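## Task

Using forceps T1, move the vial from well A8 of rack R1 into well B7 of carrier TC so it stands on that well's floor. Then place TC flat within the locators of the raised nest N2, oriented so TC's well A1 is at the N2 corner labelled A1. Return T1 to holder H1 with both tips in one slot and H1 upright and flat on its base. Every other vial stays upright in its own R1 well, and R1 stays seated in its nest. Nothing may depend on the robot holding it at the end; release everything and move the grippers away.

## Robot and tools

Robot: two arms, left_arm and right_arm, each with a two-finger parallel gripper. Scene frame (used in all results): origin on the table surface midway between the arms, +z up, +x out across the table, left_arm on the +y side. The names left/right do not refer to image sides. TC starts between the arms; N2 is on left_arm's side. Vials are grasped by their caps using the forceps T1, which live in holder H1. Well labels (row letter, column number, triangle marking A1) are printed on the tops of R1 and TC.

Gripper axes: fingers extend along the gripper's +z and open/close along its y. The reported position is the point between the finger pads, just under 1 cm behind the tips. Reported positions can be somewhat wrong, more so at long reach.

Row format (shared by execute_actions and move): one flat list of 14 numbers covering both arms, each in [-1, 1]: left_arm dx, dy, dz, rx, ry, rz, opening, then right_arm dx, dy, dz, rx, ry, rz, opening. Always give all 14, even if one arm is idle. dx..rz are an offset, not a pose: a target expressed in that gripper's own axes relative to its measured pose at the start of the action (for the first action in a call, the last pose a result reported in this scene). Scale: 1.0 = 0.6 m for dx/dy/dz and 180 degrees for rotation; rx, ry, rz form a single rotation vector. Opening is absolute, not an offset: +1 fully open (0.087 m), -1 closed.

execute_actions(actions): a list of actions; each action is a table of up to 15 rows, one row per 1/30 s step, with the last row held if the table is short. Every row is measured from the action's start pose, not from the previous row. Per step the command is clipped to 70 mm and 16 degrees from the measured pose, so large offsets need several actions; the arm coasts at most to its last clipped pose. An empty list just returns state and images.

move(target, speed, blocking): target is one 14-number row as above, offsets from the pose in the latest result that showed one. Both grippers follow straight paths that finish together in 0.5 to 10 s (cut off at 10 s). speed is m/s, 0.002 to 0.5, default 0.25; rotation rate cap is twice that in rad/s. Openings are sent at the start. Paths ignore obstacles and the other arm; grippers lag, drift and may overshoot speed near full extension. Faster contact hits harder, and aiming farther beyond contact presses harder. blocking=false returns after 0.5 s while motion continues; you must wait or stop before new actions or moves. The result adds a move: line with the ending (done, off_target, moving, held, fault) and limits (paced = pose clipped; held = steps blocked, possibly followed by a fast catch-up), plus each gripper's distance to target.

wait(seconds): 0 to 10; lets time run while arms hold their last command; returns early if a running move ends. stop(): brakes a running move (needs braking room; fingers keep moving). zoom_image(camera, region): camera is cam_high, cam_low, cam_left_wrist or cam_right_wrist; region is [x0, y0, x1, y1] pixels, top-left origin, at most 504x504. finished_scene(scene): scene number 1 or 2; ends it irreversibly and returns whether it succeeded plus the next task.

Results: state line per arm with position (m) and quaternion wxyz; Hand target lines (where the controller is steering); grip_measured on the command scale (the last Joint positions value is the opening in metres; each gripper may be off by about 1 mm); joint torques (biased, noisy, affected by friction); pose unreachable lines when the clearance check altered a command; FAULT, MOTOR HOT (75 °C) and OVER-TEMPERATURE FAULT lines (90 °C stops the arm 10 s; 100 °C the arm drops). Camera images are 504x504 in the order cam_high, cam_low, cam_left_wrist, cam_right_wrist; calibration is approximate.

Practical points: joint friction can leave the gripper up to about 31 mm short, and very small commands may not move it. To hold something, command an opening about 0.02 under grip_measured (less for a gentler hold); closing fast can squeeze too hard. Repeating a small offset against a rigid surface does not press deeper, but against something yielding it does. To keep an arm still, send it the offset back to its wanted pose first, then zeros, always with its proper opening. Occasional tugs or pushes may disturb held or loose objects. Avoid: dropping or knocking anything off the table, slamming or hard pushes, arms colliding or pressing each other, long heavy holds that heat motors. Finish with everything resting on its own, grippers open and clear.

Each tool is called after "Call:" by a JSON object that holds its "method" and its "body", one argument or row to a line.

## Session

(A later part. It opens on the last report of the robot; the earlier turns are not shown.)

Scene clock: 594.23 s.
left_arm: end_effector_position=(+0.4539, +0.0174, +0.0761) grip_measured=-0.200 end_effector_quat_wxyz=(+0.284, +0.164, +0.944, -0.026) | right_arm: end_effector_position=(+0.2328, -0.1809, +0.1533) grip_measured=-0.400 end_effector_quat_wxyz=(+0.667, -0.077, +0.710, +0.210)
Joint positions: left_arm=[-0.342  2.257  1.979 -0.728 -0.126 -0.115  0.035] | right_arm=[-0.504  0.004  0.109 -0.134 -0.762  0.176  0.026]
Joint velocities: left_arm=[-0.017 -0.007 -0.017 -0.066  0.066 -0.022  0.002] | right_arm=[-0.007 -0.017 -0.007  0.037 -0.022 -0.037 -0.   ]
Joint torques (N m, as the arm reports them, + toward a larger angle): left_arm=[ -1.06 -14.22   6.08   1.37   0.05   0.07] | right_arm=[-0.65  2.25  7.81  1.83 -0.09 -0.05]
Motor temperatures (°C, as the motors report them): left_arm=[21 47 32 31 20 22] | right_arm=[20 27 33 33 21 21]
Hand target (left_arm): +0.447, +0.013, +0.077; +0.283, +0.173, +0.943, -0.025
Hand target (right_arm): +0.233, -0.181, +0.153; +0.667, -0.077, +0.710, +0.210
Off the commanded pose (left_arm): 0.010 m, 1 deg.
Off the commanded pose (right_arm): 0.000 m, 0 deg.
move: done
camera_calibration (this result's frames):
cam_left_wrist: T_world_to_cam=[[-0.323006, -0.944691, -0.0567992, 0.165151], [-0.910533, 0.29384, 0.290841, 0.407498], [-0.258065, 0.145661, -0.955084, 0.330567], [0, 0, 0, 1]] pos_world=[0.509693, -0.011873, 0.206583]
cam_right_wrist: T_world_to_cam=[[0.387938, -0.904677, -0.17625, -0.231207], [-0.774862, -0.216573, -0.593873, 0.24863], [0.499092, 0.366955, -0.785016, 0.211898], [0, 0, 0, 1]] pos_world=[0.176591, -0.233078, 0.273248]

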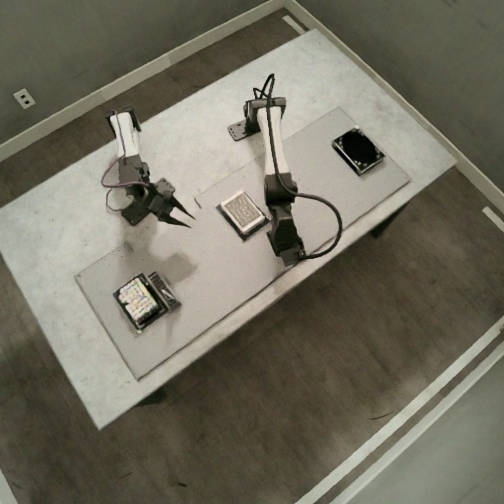

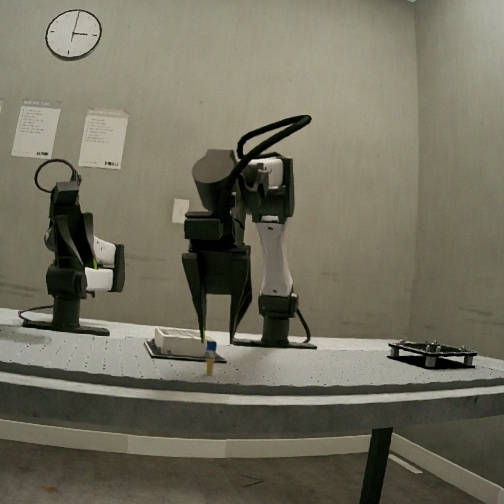

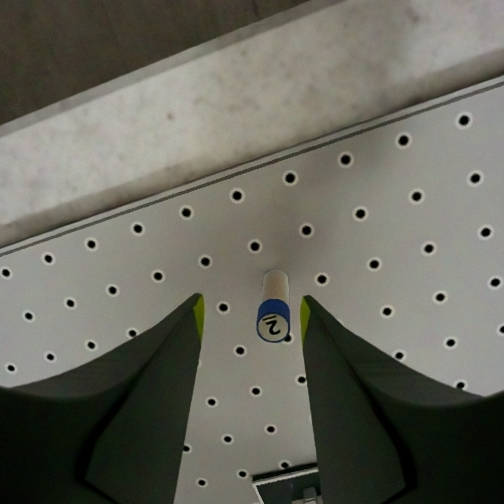

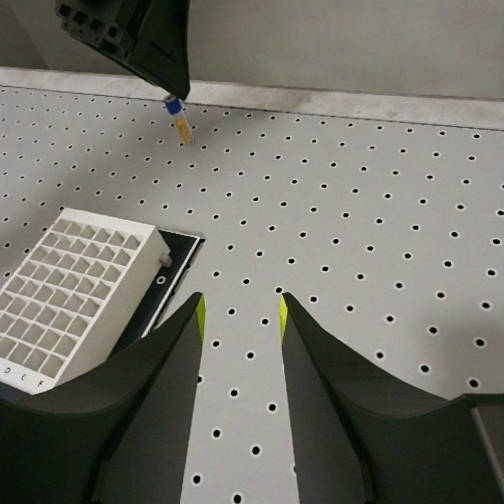

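Call:
{"method": "execute_actions", "body": {
  "actions": []
}}

Scene clock: 595.80 s.
left_arm: end_effector_position=(+0.4542, +0.0173, +0.0763) grip_measured=-0.200 end_effector_quat_wxyz=(+0.284, +0.164, +0.944, -0.026) | right_arm: end_effector_position=(+0.2328, -0.1809, +0.1533) grip_measured=-0.400 end_effector_quat_wxyz=(+0.667, -0.077, +0.710, +0.210)
Joint positions: left_arm=[-0.342  2.257  1.979 -0.726 -0.126 -0.115  0.035] | right_arm=[-0.504  0.004  0.109 -0.134 -0.762  0.176  0.026]
Joint velocities: left_arm=[-0.007 -0.002  0.002  0.051  0.051  0.007 -0.   ] | right_arm=[ 0.002 -0.012 -0.012  0.022 -0.007  0.022  0.001]
Joint torques (N m, as the arm reports them, + toward a larger angle): left_arm=[ -1.12 -14.44   6.14   1.36   0.07   0.08] | right_arm=[-0.5   2.36  7.76  1.83 -0.09 -0.07]
Motor temperatures (°C, as the motors report them): left_arm=[21 48 32 31 20 22] | right_arm=[20 27 33 33 21 21]
Hand target (left_arm): +0.447, +0.013, +0.077; +0.283, +0.173, +0.943, -0.025
Hand target (right_arm): +0.233, -0.181, +0.153; +0.667, -0.077, +0.710, +0.210
Off the commanded pose (left_arm): 0.010 m, 1 deg.
Off the commanded pose (right_arm): 0.000 m, 0 deg.
camera_calibration (this result's frames):
cam_left_wrist: T_world_to_cam=[[-0.32293, -0.944732, -0.0565473, 0.165048], [-0.910922, 0.29405, 0.289406, 0.40807], [-0.256783, 0.144968, -0.955535, 0.33028], [0, 0, 0, 1]] pos_world=[0.509829, -0.0119467, 0.206829]
cam_right_wrist: T_world_to_cam=[[0.387938, -0.904677, -0.17625, -0.231207], [-0.774862, -0.216573, -0.593873, 0.24863], [0.499092, 0.366955, -0.785016, 0.211898], [0, 0, 0, 1]] pos_world=[0.176591, -0.233078, 0.273248]

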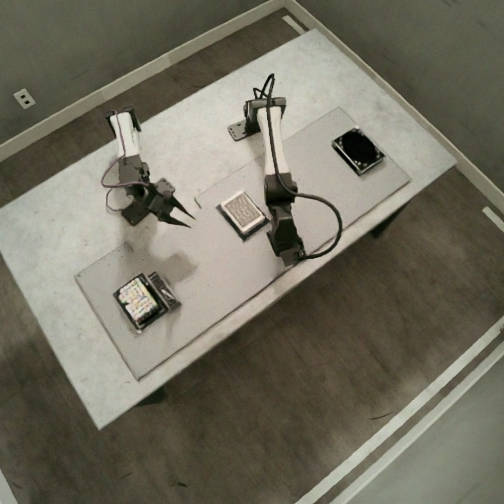

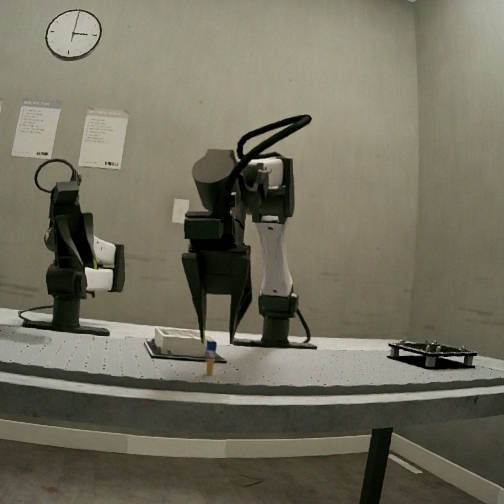

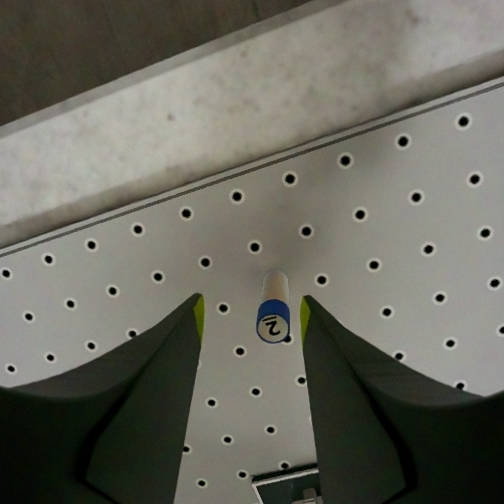

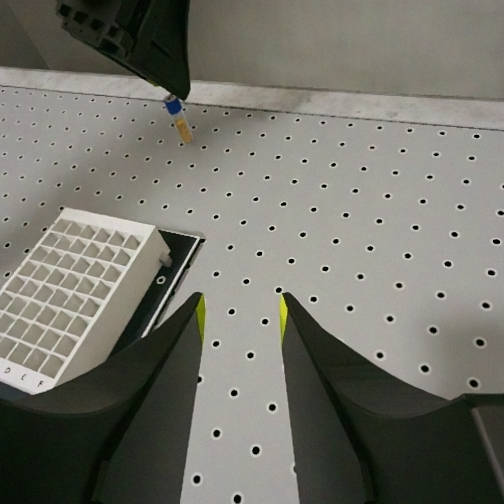

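Call:
{"method": "move", "body": {
  "target": [0.0,-0.022,0.0,0,0,0,-0.2,0,0,0,0,0,0,-0.4],
  "speed": 0.02
}}

Call:
{"method": "move", "body": {
  "target": [0.018,0,0.025,0,0,0,-0.2,0,0,0,0,0,0,-0.4],
  "speed": 0.02
}}

Scene clock: 597.17 s.
left_arm: end_effector_position=(+0.4504, +0.0097, +0.0764) grip_measured=-0.200 end_effector_quat_wxyz=(+0.285, +0.166, +0.944, -0.027) | right_arm: end_effector_position=(+0.2328, -0.1809, +0.1533) grip_measured=-0.400 end_effector_quat_wxyz=(+0.667, -0.077, +0.710, +0.210)
Joint positions: left_arm=[-0.359  2.257  1.979 -0.726 -0.134 -0.126  0.035] | right_arm=[-0.504  0.004  0.109 -0.134 -0.762  0.176  0.026]
Joint velocities: left_arm=[ 0.002 -0.037 -0.007  0.022 -0.022 -0.007 -0.   ] | right_arm=[-0.002  0.007 -0.007 -0.022 -0.022 -0.007 -0.001]
Joint torques (N m, as the arm reports them, + toward a larger angle): left_arm=[ -0.64 -12.2    9.66   1.28   0.04  -0.09] | right_arm=[-0.56  2.37  7.67  1.85 -0.12 -0.09]
Motor temperatures (°C, as the motors report them): left_arm=[21 49 32 31 20 22] | right_arm=[20 27 33 33 21 21]
Hand target (left_arm): +0.450, +0.005, +0.076; +0.285, +0.164, +0.944, -0.026
Hand target (right_arm): +0.233, -0.181, +0.153; +0.667, -0.077, +0.710, +0.210
Off the commanded pose (left_arm): 0.005 m, 0 deg.
Off the commanded pose (right_arm): 0.000 m, 0 deg.
move: done
camera_calibration (this result's frames):
cam_left_wrist: T_world_to_cam=[[-0.326104, -0.943598, -0.0572585, 0.15817], [-0.910409, 0.297167, 0.287833, 0.40665], [-0.254583, 0.145992, -0.955967, 0.329528], [0, 0, 0, 1]] pos_world=[0.50569, -0.0197021, 0.207028]
cam_right_wrist: T_world_to_cam=[[0.387938, -0.904677, -0.17625, -0.231207], [-0.774862, -0.216573, -0.593873, 0.24863], [0.499092, 0.366955, -0.785016, 0.211898], [0, 0, 0, 1]] pos_world=[0.176591, -0.233078, 0.273248]

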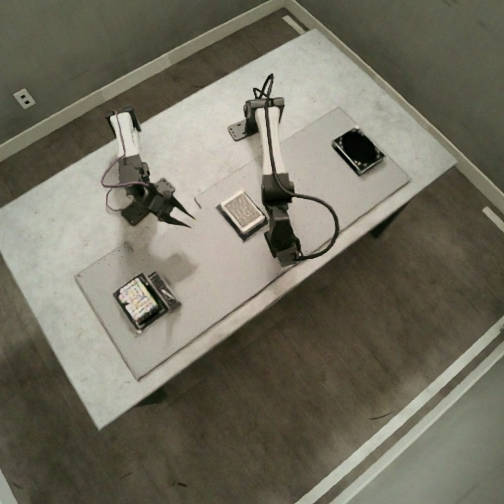

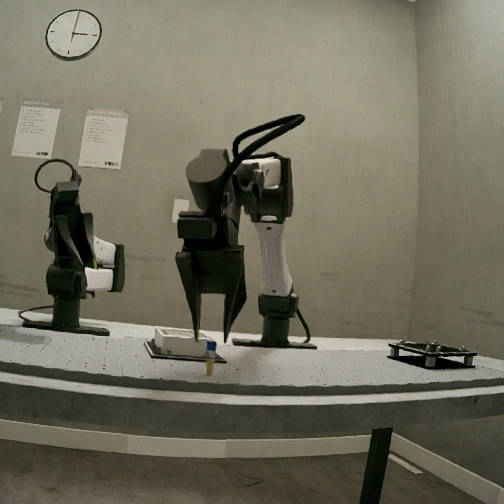

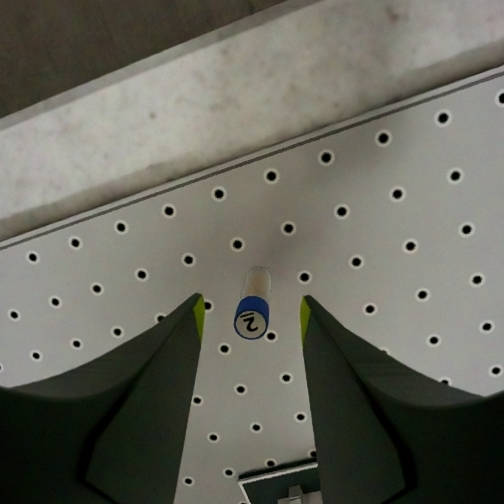

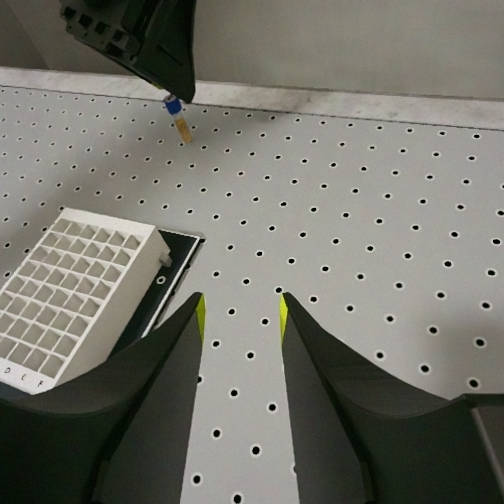

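Scene clock: 598.30 s.
left_arm: end_effector_position=(+0.4539, +0.0077, +0.0674) grip_measured=-0.200 end_effector_quat_wxyz=(+0.294, +0.165, +0.941, -0.030) | right_arm: end_effector_position=(+0.2328, -0.1809, +0.1533) grip_measured=-0.400 end_effector_quat_wxyz=(+0.667, -0.077, +0.710, +0.210)
Joint positions: left_arm=[-0.359  2.257  1.935 -0.662 -0.134 -0.126  0.035] | right_arm=[-0.504  0.004  0.109 -0.134 -0.762  0.176  0.026]
Joint velocities: left_arm=[ 0.007  0.007 -0.012  0.022  0.022  0.007  0.001] | right_arm=[-0.017  0.007  0.002  0.037 -0.022  0.051  0.   ]
Joint torques (N m, as the arm reports them, + toward a larger angle): left_arm=[  0.31 -12.86   6.23   1.39   0.13   0.02] | right_arm=[-0.71  2.34  7.72  1.84 -0.08 -0.1 ]
Motor temperatures (°C, as the motors report them): left_arm=[21 49 32 31 20 22] | right_arm=[20 27 33 33 21 21]
Hand target (left_arm): +0.450, +0.011, +0.058; +0.285, +0.166, +0.944, -0.027
Hand target (right_arm): +0.233, -0.181, +0.153; +0.667, -0.077, +0.710, +0.210
Off the commanded pose (left_arm): 0.011 m, 1 deg.
Off the commanded pose (right_arm): 0.000 m, 0 deg.
move: off_target (left_arm)
camera_calibration (this result's frames):
cam_left_wrist: T_world_to_cam=[[-0.325127, -0.944149, -0.053626, 0.156253], [-0.915311, 0.29993, 0.268789, 0.416495], [-0.237693, 0.136475, -0.961705, 0.314894], [0, 0, 0, 1]] pos_world=[0.506872, -0.0203684, 0.199265]
cam_right_wrist: T_world_to_cam=[[0.387938, -0.904677, -0.17625, -0.231207], [-0.774862, -0.216573, -0.593873, 0.24863], [0.499092, 0.366955, -0.785016, 0.211898], [0, 0, 0, 1]] pos_world=[0.176591, -0.233078, 0.273248]

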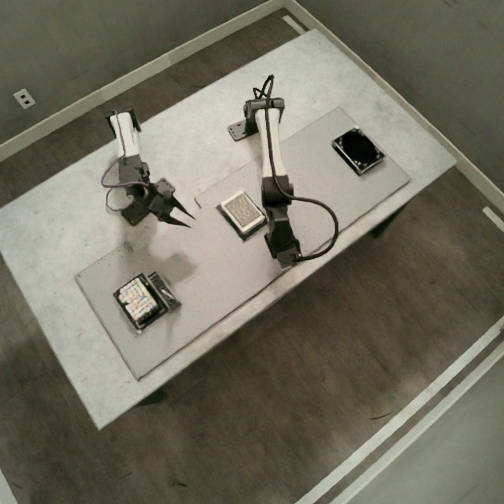

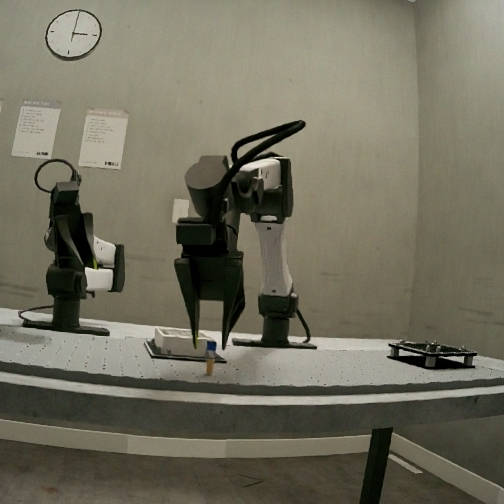

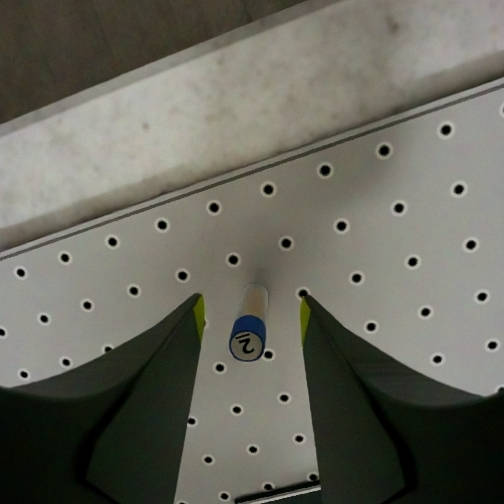

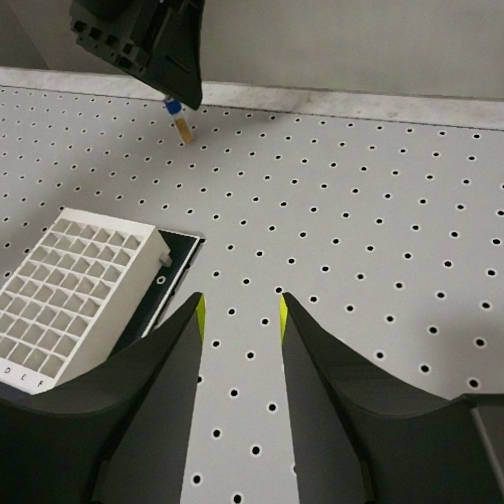

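Move along +x_g.

Call:
{"method": "move", "body": {
  "target": [0.028,0,0.004,0,0,0,-0.2,0,0,0,0,0,0,-0.4],
  "speed": 0.02
}}

Scene clock: 599.63 s.
left_arm: end_effector_position=(+0.4466, +0.0119, +0.0553) grip_measured=-0.200 end_effector_quat_wxyz=(+0.294, +0.165, +0.941, -0.030) | right_arm: end_effector_position=(+0.2328, -0.1809, +0.1533) grip_measured=-0.400 end_effector_quat_wxyz=(+0.667, -0.077, +0.710, +0.210)
Joint positions: left_arm=[-0.359  2.226  1.836 -0.593 -0.134 -0.126  0.035] | right_arm=[-0.504  0.004  0.109 -0.134 -0.762  0.176  0.026]
Joint velocities: left_arm=[ 0.002 -0.017  0.007  0.007 -0.066  0.037  0.001] | right_arm=[-0.007 -0.007  0.002  0.037 -0.022 -0.051 -0.   ]
Joint torques (N m, as the arm reports them, + toward a larger angle): left_arm=[ -0.1  -13.93   6.08   1.38   0.1   -0.02] | right_arm=[-0.57  2.32  7.84  1.87 -0.09 -0.07]
Motor temperatures (°C, as the motors report them): left_arm=[21 50 32 31 20 22] | right_arm=[20 27 33 33 21 21]
Hand target (left_arm): +0.442, +0.012, +0.056; +0.294, +0.165, +0.941, -0.030
Hand target (right_arm): +0.233, -0.181, +0.153; +0.667, -0.077, +0.710, +0.210
Off the commanded pose (left_arm): 0.004 m, 0 deg.
Off the commanded pose (right_arm): 0.000 m, 0 deg.
move: done
camera_calibration (this result's frames):
cam_left_wrist: T_world_to_cam=[[-0.325127, -0.944149, -0.053626, 0.157114], [-0.915311, 0.29993, 0.268789, 0.41183], [-0.237693, 0.136475, -0.961705, 0.300928], [0, 0, 0, 1]] pos_world=[0.499563, -0.0162502, 0.187133]
cam_right_wrist: T_world_to_cam=[[0.387938, -0.904677, -0.17625, -0.231207], [-0.774862, -0.216573, -0.593873, 0.24863], [0.499092, 0.366955, -0.785016, 0.211898], [0, 0, 0, 1]] pos_world=[0.176591, -0.233078, 0.273248]

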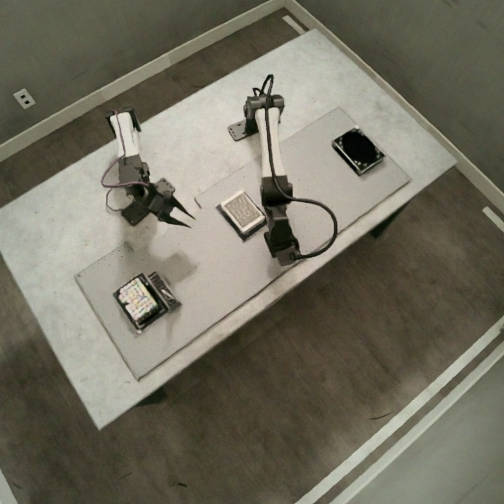

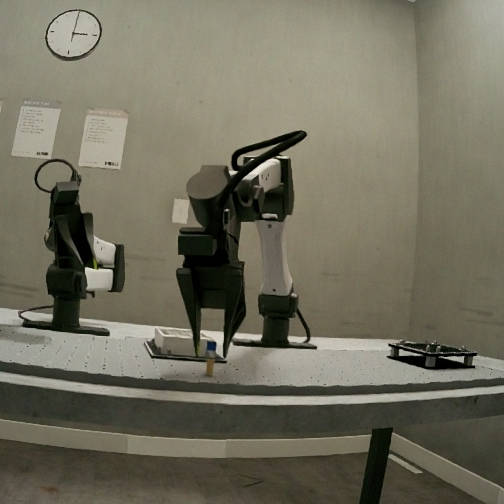

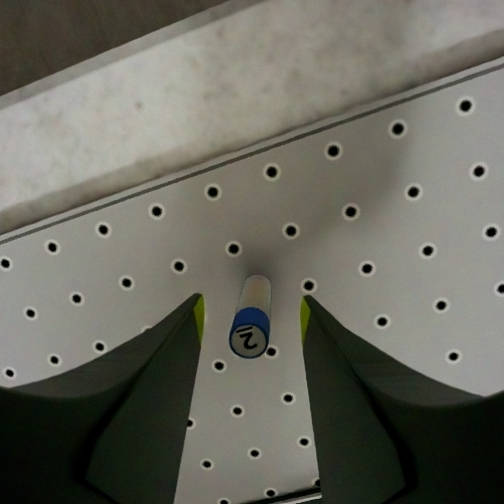

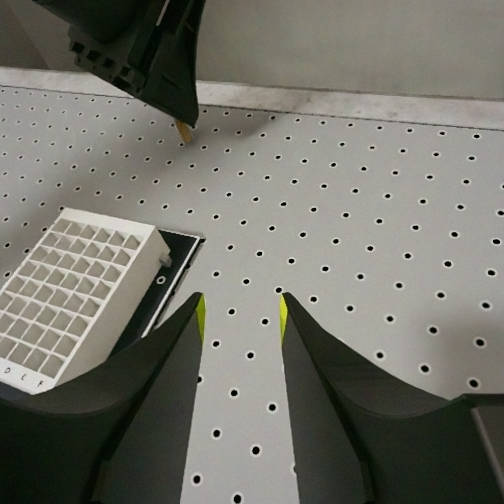

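Call:
{"method": "execute_actions", "body": {
  "actions": [
    [[0,0,0,0,0,0,-0.5,0,0,0,0,0,0,-0.4]],
    [[0,0,0,0,0,0,-0.68,0,0,0,0,0,0,-0.4]],
    [[0,0,0,0,0,0,-0.8,0,0,0,0,0,0,-0.4]]
  ]
}}

Call:
{"method": "move", "body": {
  "target": [-0.064,0.007,-0.098,0,0,0,-0.8,0,0,0,0,0,0,-0.4],
  "speed": 0.05
}}

Call:
{"method": "move", "body": {
  "target": [0.214,-0.065,-0.144,0,0,0,-0.8,0,0,0,0,0,0,-0.4],
  "speed": 0.07
}}

Scene clock: 601.70 s.
left_arm: end_effector_position=(+0.4475, +0.0113, +0.0557) grip_measured=-0.740 end_effector_quat_wxyz=(+0.296, +0.164, +0.940, -0.031) | right_arm: end_effector_position=(+0.2328, -0.1809, +0.1533) grip_measured=-0.400 end_effector_quat_wxyz=(+0.667, -0.077, +0.710, +0.210)
Joint positions: left_arm=[-0.359  2.226  1.836 -0.589 -0.134 -0.126  0.011] | right_arm=[-0.504  0.004  0.109 -0.134 -0.762  0.176  0.026]
Joint velocities: left_arm=[ 0.007 -0.007 -0.002  0.007  0.007  0.051  0.   ] | right_arm=[-0.012 -0.012 -0.012 -0.081 -0.022 -0.037 -0.   ]
Joint torques (N m, as the arm reports them, + toward a larger angle): left_arm=[  0.13 -12.76   8.31   1.39   0.1    0.01] | right_arm=[-0.64  2.39  7.77  1.8  -0.1  -0.1 ]
Motor temperatures (°C, as the motors report them): left_arm=[21 51 33 31 20 22] | right_arm=[20 27 33 33 21 21]
Hand target (left_arm): +0.448, +0.011, +0.056; +0.296, +0.164, +0.940, -0.031
Hand target (right_arm): +0.233, -0.181, +0.153; +0.667, -0.077, +0.710, +0.210
Off the commanded pose (left_arm): 0.000 m, 0 deg.
Off the commanded pose (right_arm): 0.000 m, 0 deg.
camera_calibration (this result's frames):
cam_left_wrist: T_world_to_cam=[[-0.324915, -0.944268, -0.0528004, 0.156811], [-0.916374, 0.300529, 0.264462, 0.413406], [-0.233855, 0.134313, -0.96295, 0.300049], [0, 0, 0, 1]] pos_world=[0.499953, -0.0164695, 0.187882]
cam_right_wrist: T_world_to_cam=[[0.387938, -0.904677, -0.17625, -0.231207], [-0.774862, -0.216573, -0.593873, 0.24863], [0.499092, 0.366955, -0.785016, 0.211898], [0, 0, 0, 1]] pos_world=[0.176591, -0.233078, 0.273248]

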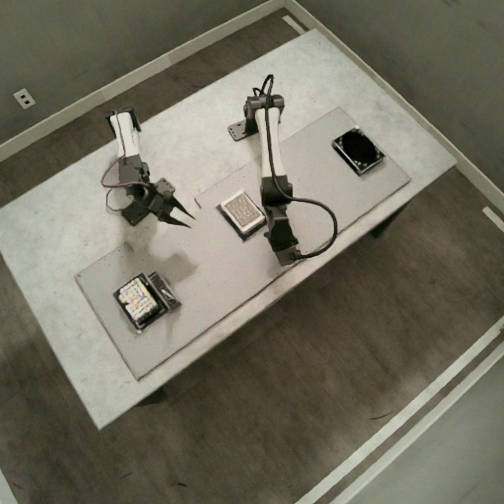

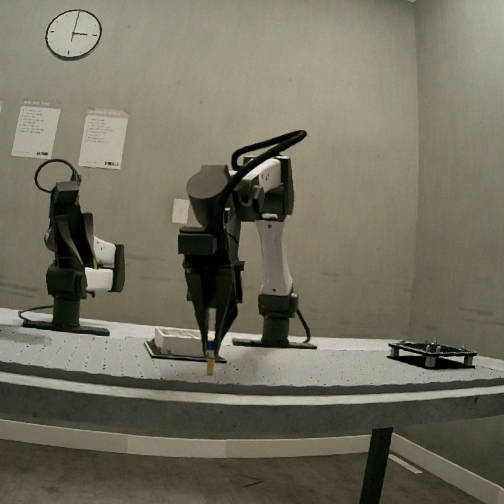

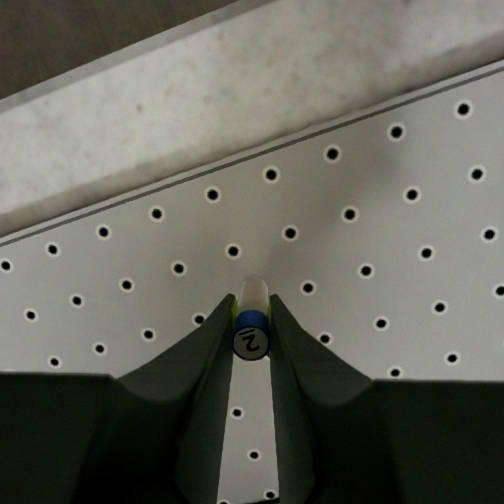

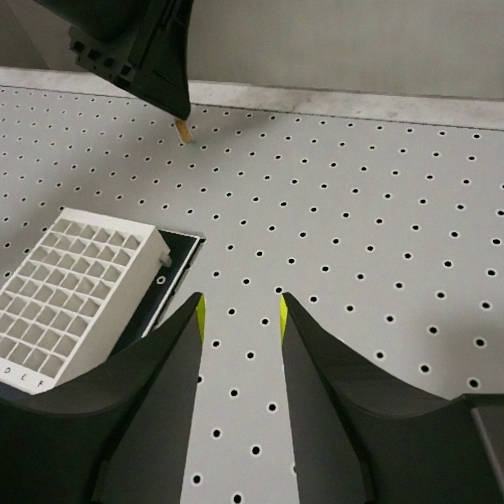

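Scene clock: 603.60 s.
left_arm: end_effector_position=(+0.4465, +0.0119, +0.1127) grip_measured=-0.740 end_effector_quat_wxyz=(+0.290, +0.165, +0.942, -0.028) | right_arm: end_effector_position=(+0.2328, -0.1809, +0.1533) grip_measured=-0.400 end_effector_quat_wxyz=(+0.667, -0.077, +0.710, +0.210)
Joint positions: left_arm=[-0.359  2.226  2.068 -0.834 -0.134 -0.126  0.011] | right_arm=[-0.504  0.004  0.109 -0.134 -0.762  0.176  0.026]
Joint velocities: left_arm=[ 0.002 -0.017 -0.022 -0.051 -0.051 -0.037  0.   ] | right_arm=[-0.012  0.002 -0.012  0.007 -0.007 -0.037 -0.   ]
Joint torques (N m, as the arm reports them, + toward a larger angle): left_arm=[ -0.06 -14.28   9.44   1.19   0.11   0.02] | right_arm=[-0.54  2.39  7.93  1.84 -0.06 -0.05]
Motor temperatures (°C, as the motors report them): left_arm=[21 52 33 31 20 22] | right_arm=[20 27 33 33 21 21]
Hand target (left_arm): +0.445, +0.013, +0.126; +0.296, +0.164, +0.940, -0.031
Hand target (right_arm): +0.233, -0.181, +0.153; +0.667, -0.077, +0.710, +0.210
Off the commanded pose (left_arm): 0.013 m, 1 deg.
Off the commanded pose (right_arm): 0.000 m, 0 deg.
move: off_target (left_arm)
camera_calibration (this result's frames):
cam_left_wrist: T_world_to_cam=[[-0.325561, -0.943904, -0.0552737, 0.160591], [-0.913133, 0.298702, 0.277427, 0.394355], [-0.245354, 0.140792, -0.959155, 0.35918], [0, 0, 0, 1]] pos_world=[0.500507, -0.016782, 0.243981]
cam_right_wrist: T_world_to_cam=[[0.387938, -0.904677, -0.17625, -0.231207], [-0.774862, -0.216573, -0.593873, 0.24863], [0.499092, 0.366955, -0.785016, 0.211898], [0, 0, 0, 1]] pos_world=[0.176591, -0.233078, 0.273248]

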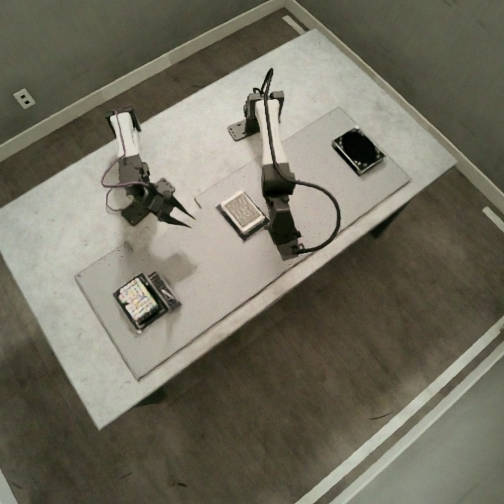

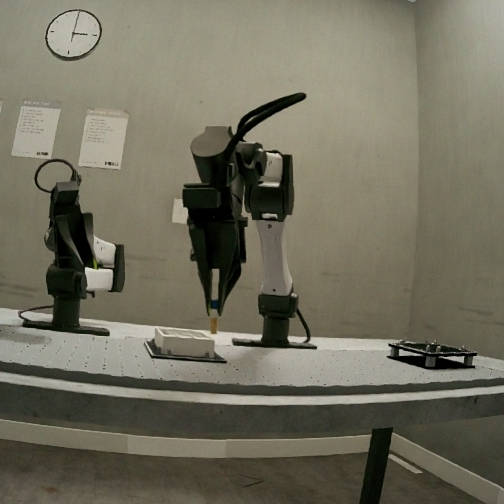

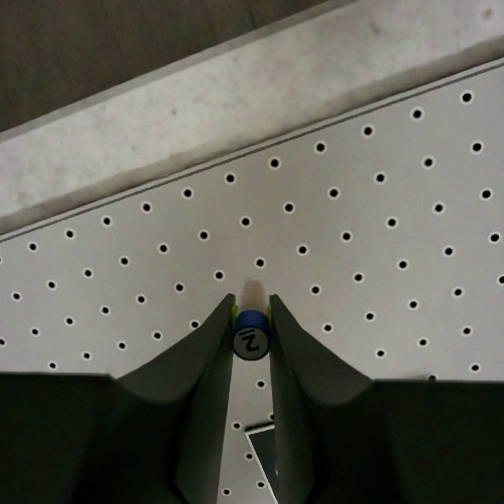

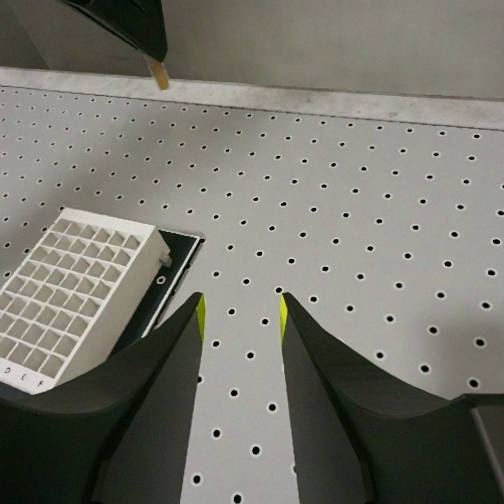

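Scene clock: 606.20 s.
left_arm: end_effector_position=(+0.2937, +0.0260, +0.1089) grip_measured=-0.740 end_effector_quat_wxyz=(+0.290, +0.167, +0.942, -0.027) | right_arm: end_effector_position=(+0.2328, -0.1809, +0.1533) grip_measured=-0.400 end_effector_quat_wxyz=(+0.667, -0.077, +0.710, +0.210)
Joint positions: left_arm=[-0.546  1.687  1.308 -0.645 -0.235 -0.283  0.011] | right_arm=[-0.504  0.004  0.109 -0.134 -0.762  0.176  0.026]
Joint velocities: left_arm=[-0.007  0.022 -0.002 -0.007 -0.022 -0.022 -0.   ] | right_arm=[-0.002  0.002 -0.007  0.007 -0.11  -0.007  0.   ]
Joint torques (N m, as the arm reports them, + toward a larger angle): left_arm=[-0.7  -9.33  6.    1.34  0.   -0.1 ] | right_arm=[-0.52  2.35  7.78  1.79 -0.09 -0.08]
Motor temperatures (°C, as the motors report them): left_arm=[21 53 33 31 20 22] | right_arm=[20 27 33 33 21 21]
Hand target (left_arm): +0.288, +0.027, +0.107; +0.289, +0.165, +0.943, -0.027
Hand target (right_arm): +0.233, -0.181, +0.153; +0.667, -0.077, +0.710, +0.210
Off the commanded pose (left_arm): 0.007 m, 0 deg.
Off the commanded pose (right_arm): 0.000 m, 0 deg.
move: done
camera_calibration (this result's frames):
cam_left_wrist: T_world_to_cam=[[-0.328795, -0.942596, -0.0583687, 0.125214], [-0.912039, 0.30088, 0.278667, 0.251188], [-0.245109, 0.144859, -0.958612, 0.315866], [0, 0, 0, 1]] pos_world=[0.347685, -0.00330753, 0.240103]
cam_right_wrist: T_world_to_cam=[[0.387938, -0.904677, -0.17625, -0.231207], [-0.774862, -0.216573, -0.593873, 0.24863], [0.499092, 0.366955, -0.785016, 0.211898], [0, 0, 0, 1]] pos_world=[0.176591, -0.233078, 0.273248]

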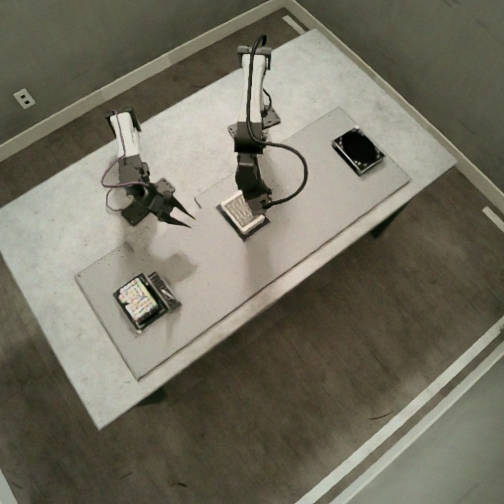

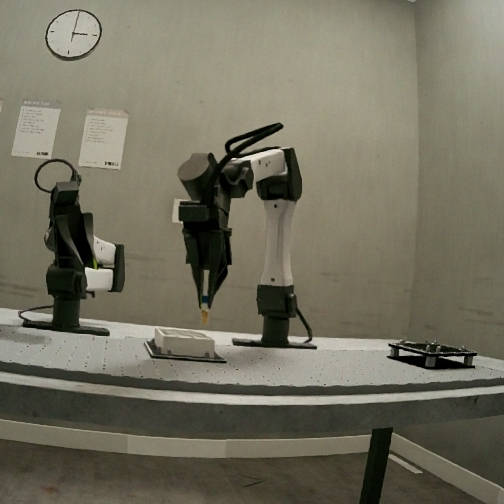

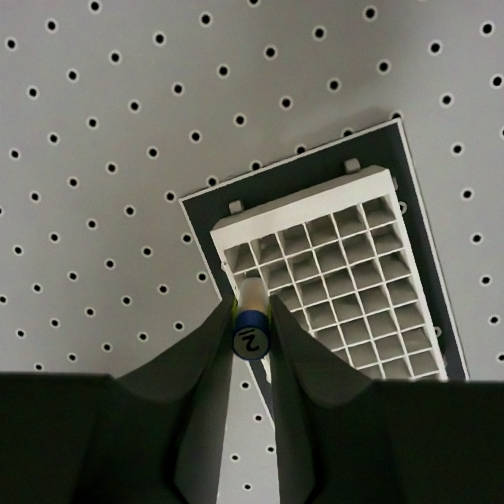

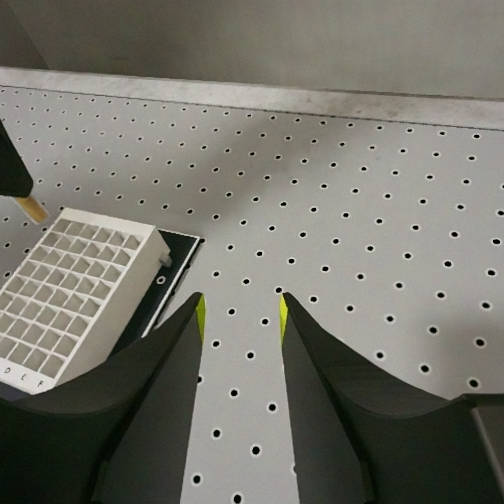

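Call:
{"method": "move", "body": {
  "target": [0.014,-0.02,0.021,0,0,0,-0.8,0,0,0,0,0,0,-0.4],
  "speed": 0.015
}}

Call:
{"method": "zoom_image", "body": {
  "camera": "cam_left_wrist",
  "region": [150,150,400,400]
}}

Call:
{"method": "zoom_image", "body": {
  "camera": "cam_right_wrist",
  "region": [0,150,150,300]
}}

Scene clock: 608.50 s.
left_arm: end_effector_position=(+0.2983, +0.0144, +0.1137) grip_measured=-0.740 end_effector_quat_wxyz=(+0.310, +0.163, +0.936, -0.038) | right_arm: end_effector_position=(+0.2328, -0.1809, +0.1533) grip_measured=-0.400 end_effector_quat_wxyz=(+0.667, -0.077, +0.710, +0.210)
Joint positions: left_arm=[-0.564  1.687  1.308 -0.6   -0.246 -0.297  0.011] | right_arm=[-0.504  0.004  0.109 -0.134 -0.762  0.176  0.026]
Joint velocities: left_arm=[-0.007 -0.017  0.007 -0.007 -0.037 -0.037 -0.   ] | right_arm=[-0.012  0.002 -0.007  0.051  0.007 -0.022 -0.   ]
Joint torques (N m, as the arm reports them, + toward a larger angle): left_arm=[-0.79 -6.25  5.54  1.39 -0.01 -0.08] | right_arm=[-0.48  2.54  7.79  1.86 -0.04 -0.04]
Motor temperatures (°C, as the motors report them): left_arm=[21 52 33 31 20 22] | right_arm=[20 27 33 33 21 21]
Hand target (left_arm): +0.290, +0.016, +0.094; +0.290, +0.167, +0.942, -0.027
Hand target (right_arm): +0.233, -0.181, +0.153; +0.667, -0.077, +0.710, +0.210
Off the commanded pose (left_arm): 0.022 m, 3 deg.
Off the commanded pose (right_arm): 0.000 m, 0 deg.
move: off_target (left_arm)
camera_calibration (this result's frames):
cam_left_wrist: T_world_to_cam=[[-0.32697, -0.944096, -0.0421183, 0.113706], [-0.921806, 0.308796, 0.234347, 0.265342], [-0.20824, 0.115449, -0.97124, 0.314117], [0, 0, 0, 1]] pos_world=[0.347184, -0.0108522, 0.24769]
cam_right_wrist: T_world_to_cam=[[0.387938, -0.904677, -0.17625, -0.231207], [-0.774862, -0.216573, -0.593873, 0.24863], [0.499092, 0.366955, -0.785016, 0.211898], [0, 0, 0, 1]] pos_world=[0.176591, -0.233078, 0.273248]

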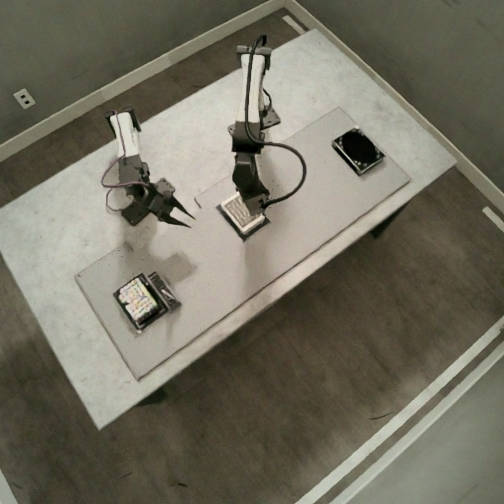

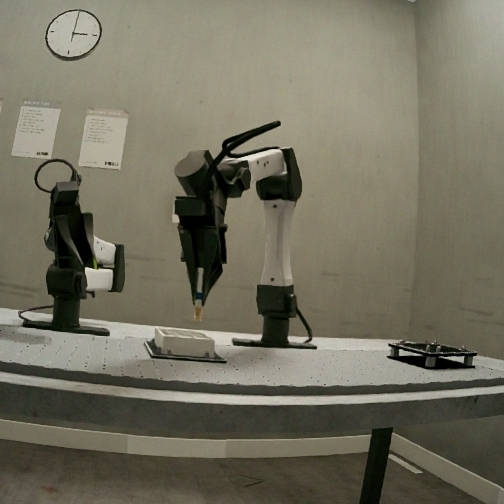

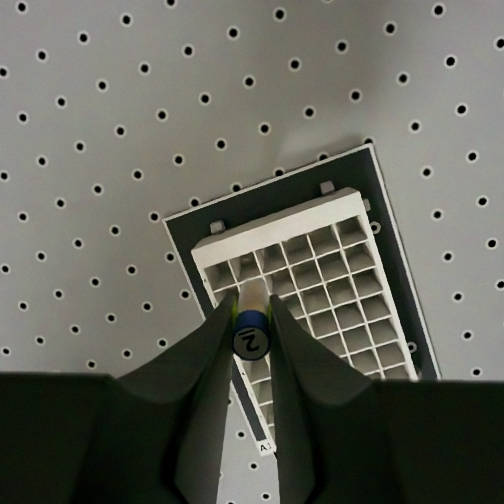

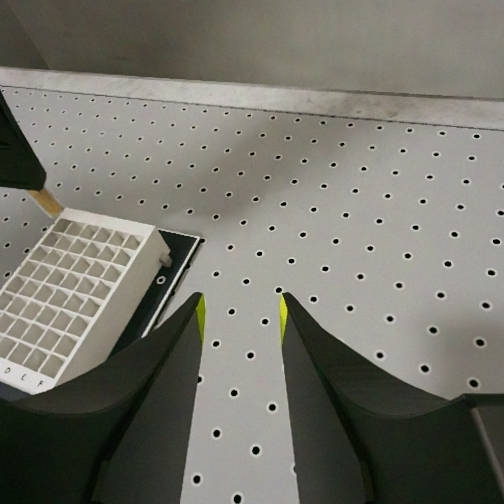

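Region (150, 150, 400, 400) of cam_left_wrist's 504x504 image, scaled by 2.016, with more detail than that image has.

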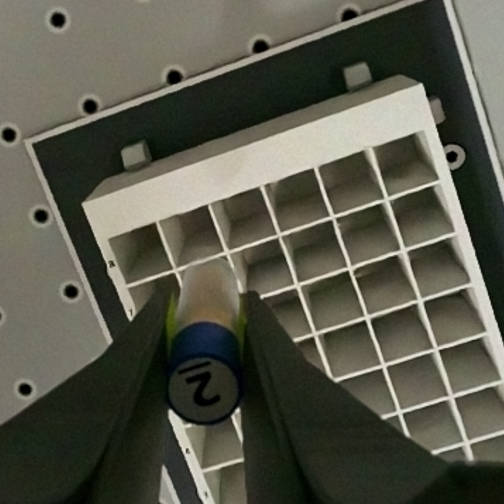

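Region (0, 150, 150, 300) of cam_right_wrist's 504x504 image, scaled by 3.360, with more detail than that image has.

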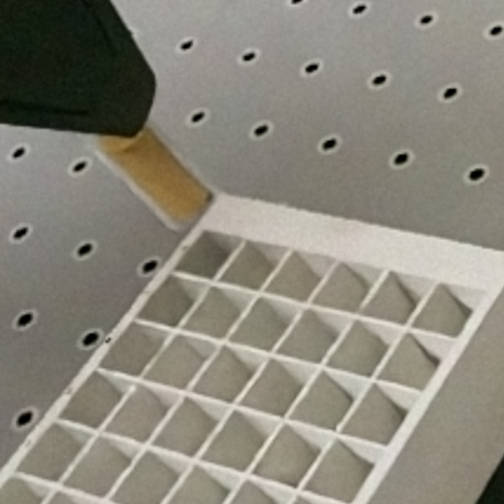

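Call:
{"method": "move", "body": {
  "target": [0.035,-0.003,0.045,0,0.013,0,-0.8,0,0,0,0,0,0,-0.4],
  "speed": 0.015
}}

Call:
{"method": "zoom_image", "body": {
  "camera": "cam_left_wrist",
  "region": [150,150,400,400]
}}

Call:
{"method": "zoom_image", "body": {
  "camera": "cam_right_wrist",
  "region": [0,150,150,300]
}}

Scene clock: 611.63 s.
left_arm: end_effector_position=(+0.3031, +0.0085, +0.1024) grip_measured=-0.740 end_effector_quat_wxyz=(+0.315, +0.163, +0.934, -0.046) | right_arm: end_effector_position=(+0.2328, -0.1809, +0.1533) grip_measured=-0.400 end_effector_quat_wxyz=(+0.667, -0.077, +0.710, +0.210)
Joint positions: left_arm=[-0.564  1.708  1.281 -0.535 -0.238 -0.297  0.011] | right_arm=[-0.504  0.004  0.109 -0.134 -0.762  0.176  0.026]
Joint velocities: left_arm=[-0.007 -0.002  0.012  0.066  0.051 -0.066 -0.001] | right_arm=[-0.002 -0.002  0.007 -0.022 -0.007 -0.007 -0.   ]
Joint torques (N m, as the arm reports them, + toward a larger angle): left_arm=[ 0.31 -6.17  5.37  1.42  0.09 -0.01] | right_arm=[-0.64  2.36  7.71  1.86 -0.05 -0.06]
Motor temperatures (°C, as the motors report them): left_arm=[21 51 33 31 20 22] | right_arm=[20 27 33 33 21 21]
Hand target (left_arm): +0.297, +0.015, +0.080; +0.291, +0.164, +0.942, -0.035
Hand target (right_arm): +0.233, -0.181, +0.153; +0.667, -0.077, +0.710, +0.210
Off the commanded pose (left_arm): 0.024 m, 3 deg.
Off the commanded pose (right_arm): 0.000 m, 0 deg.
move: off_target (left_arm)
camera_calibration (this result's frames):
cam_left_wrist: T_world_to_cam=[[-0.330459, -0.943346, -0.029933, 0.108964], [-0.922412, 0.316085, 0.221916, 0.275665], [-0.199882, 0.100945, -0.974606, 0.302754], [0, 0, 0, 1]] pos_world=[0.3508, -0.0149046, 0.237153]
cam_right_wrist: T_world_to_cam=[[0.387938, -0.904677, -0.17625, -0.231207], [-0.774862, -0.216573, -0.593873, 0.24863], [0.499092, 0.366955, -0.785016, 0.211898], [0, 0, 0, 1]] pos_world=[0.176591, -0.233078, 0.273248]

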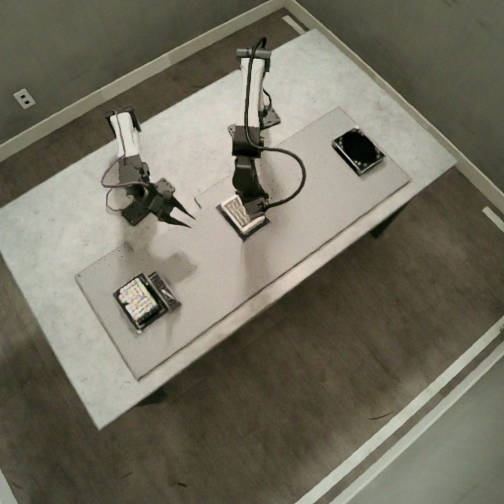

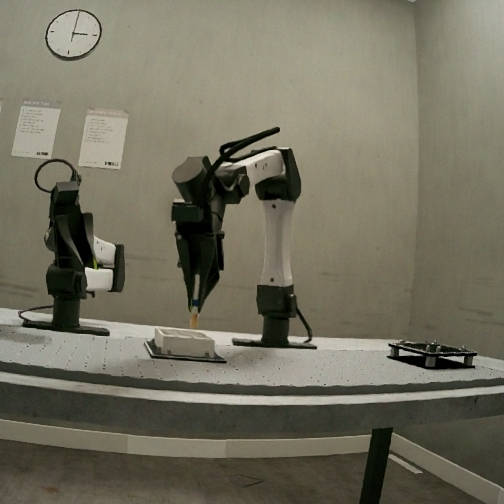

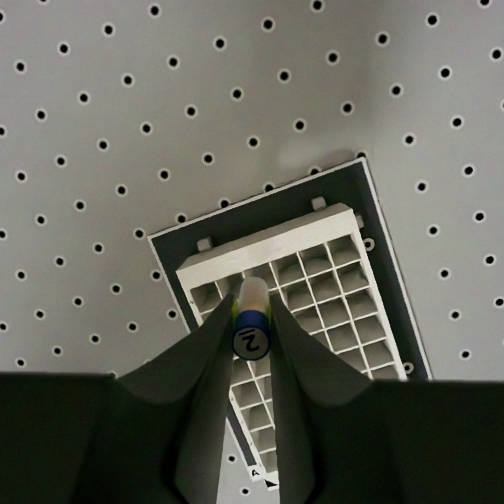

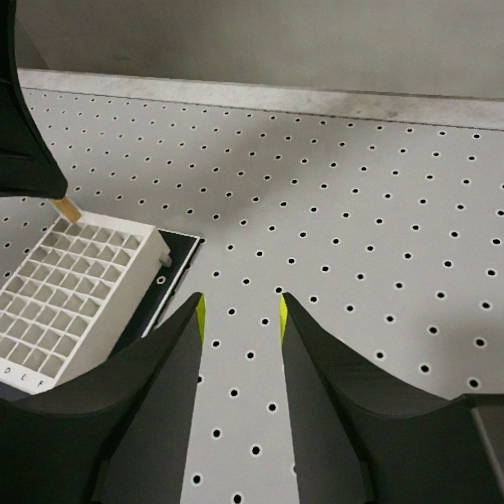

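Region (150, 150, 400, 400) of cam_left_wrist's 504x504 image, scaled by 2.016, with more detail than that image has.

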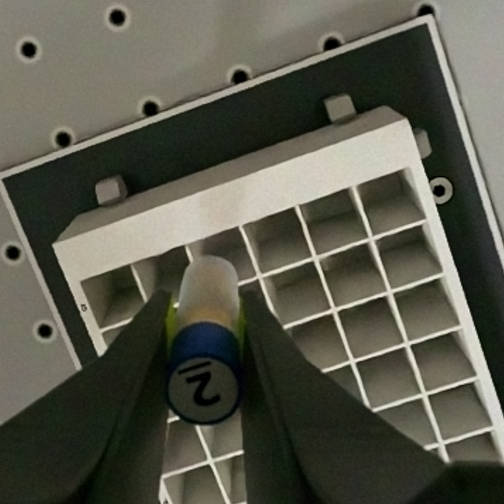

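Region (0, 150, 150, 300) of cam_right_wrist's 504x504 image, scaled by 3.360, with more detail than that image has.

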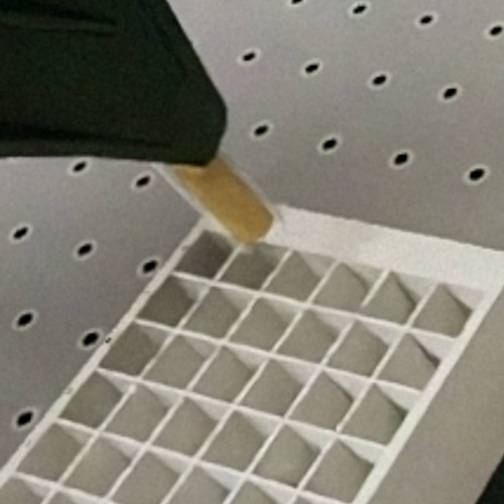

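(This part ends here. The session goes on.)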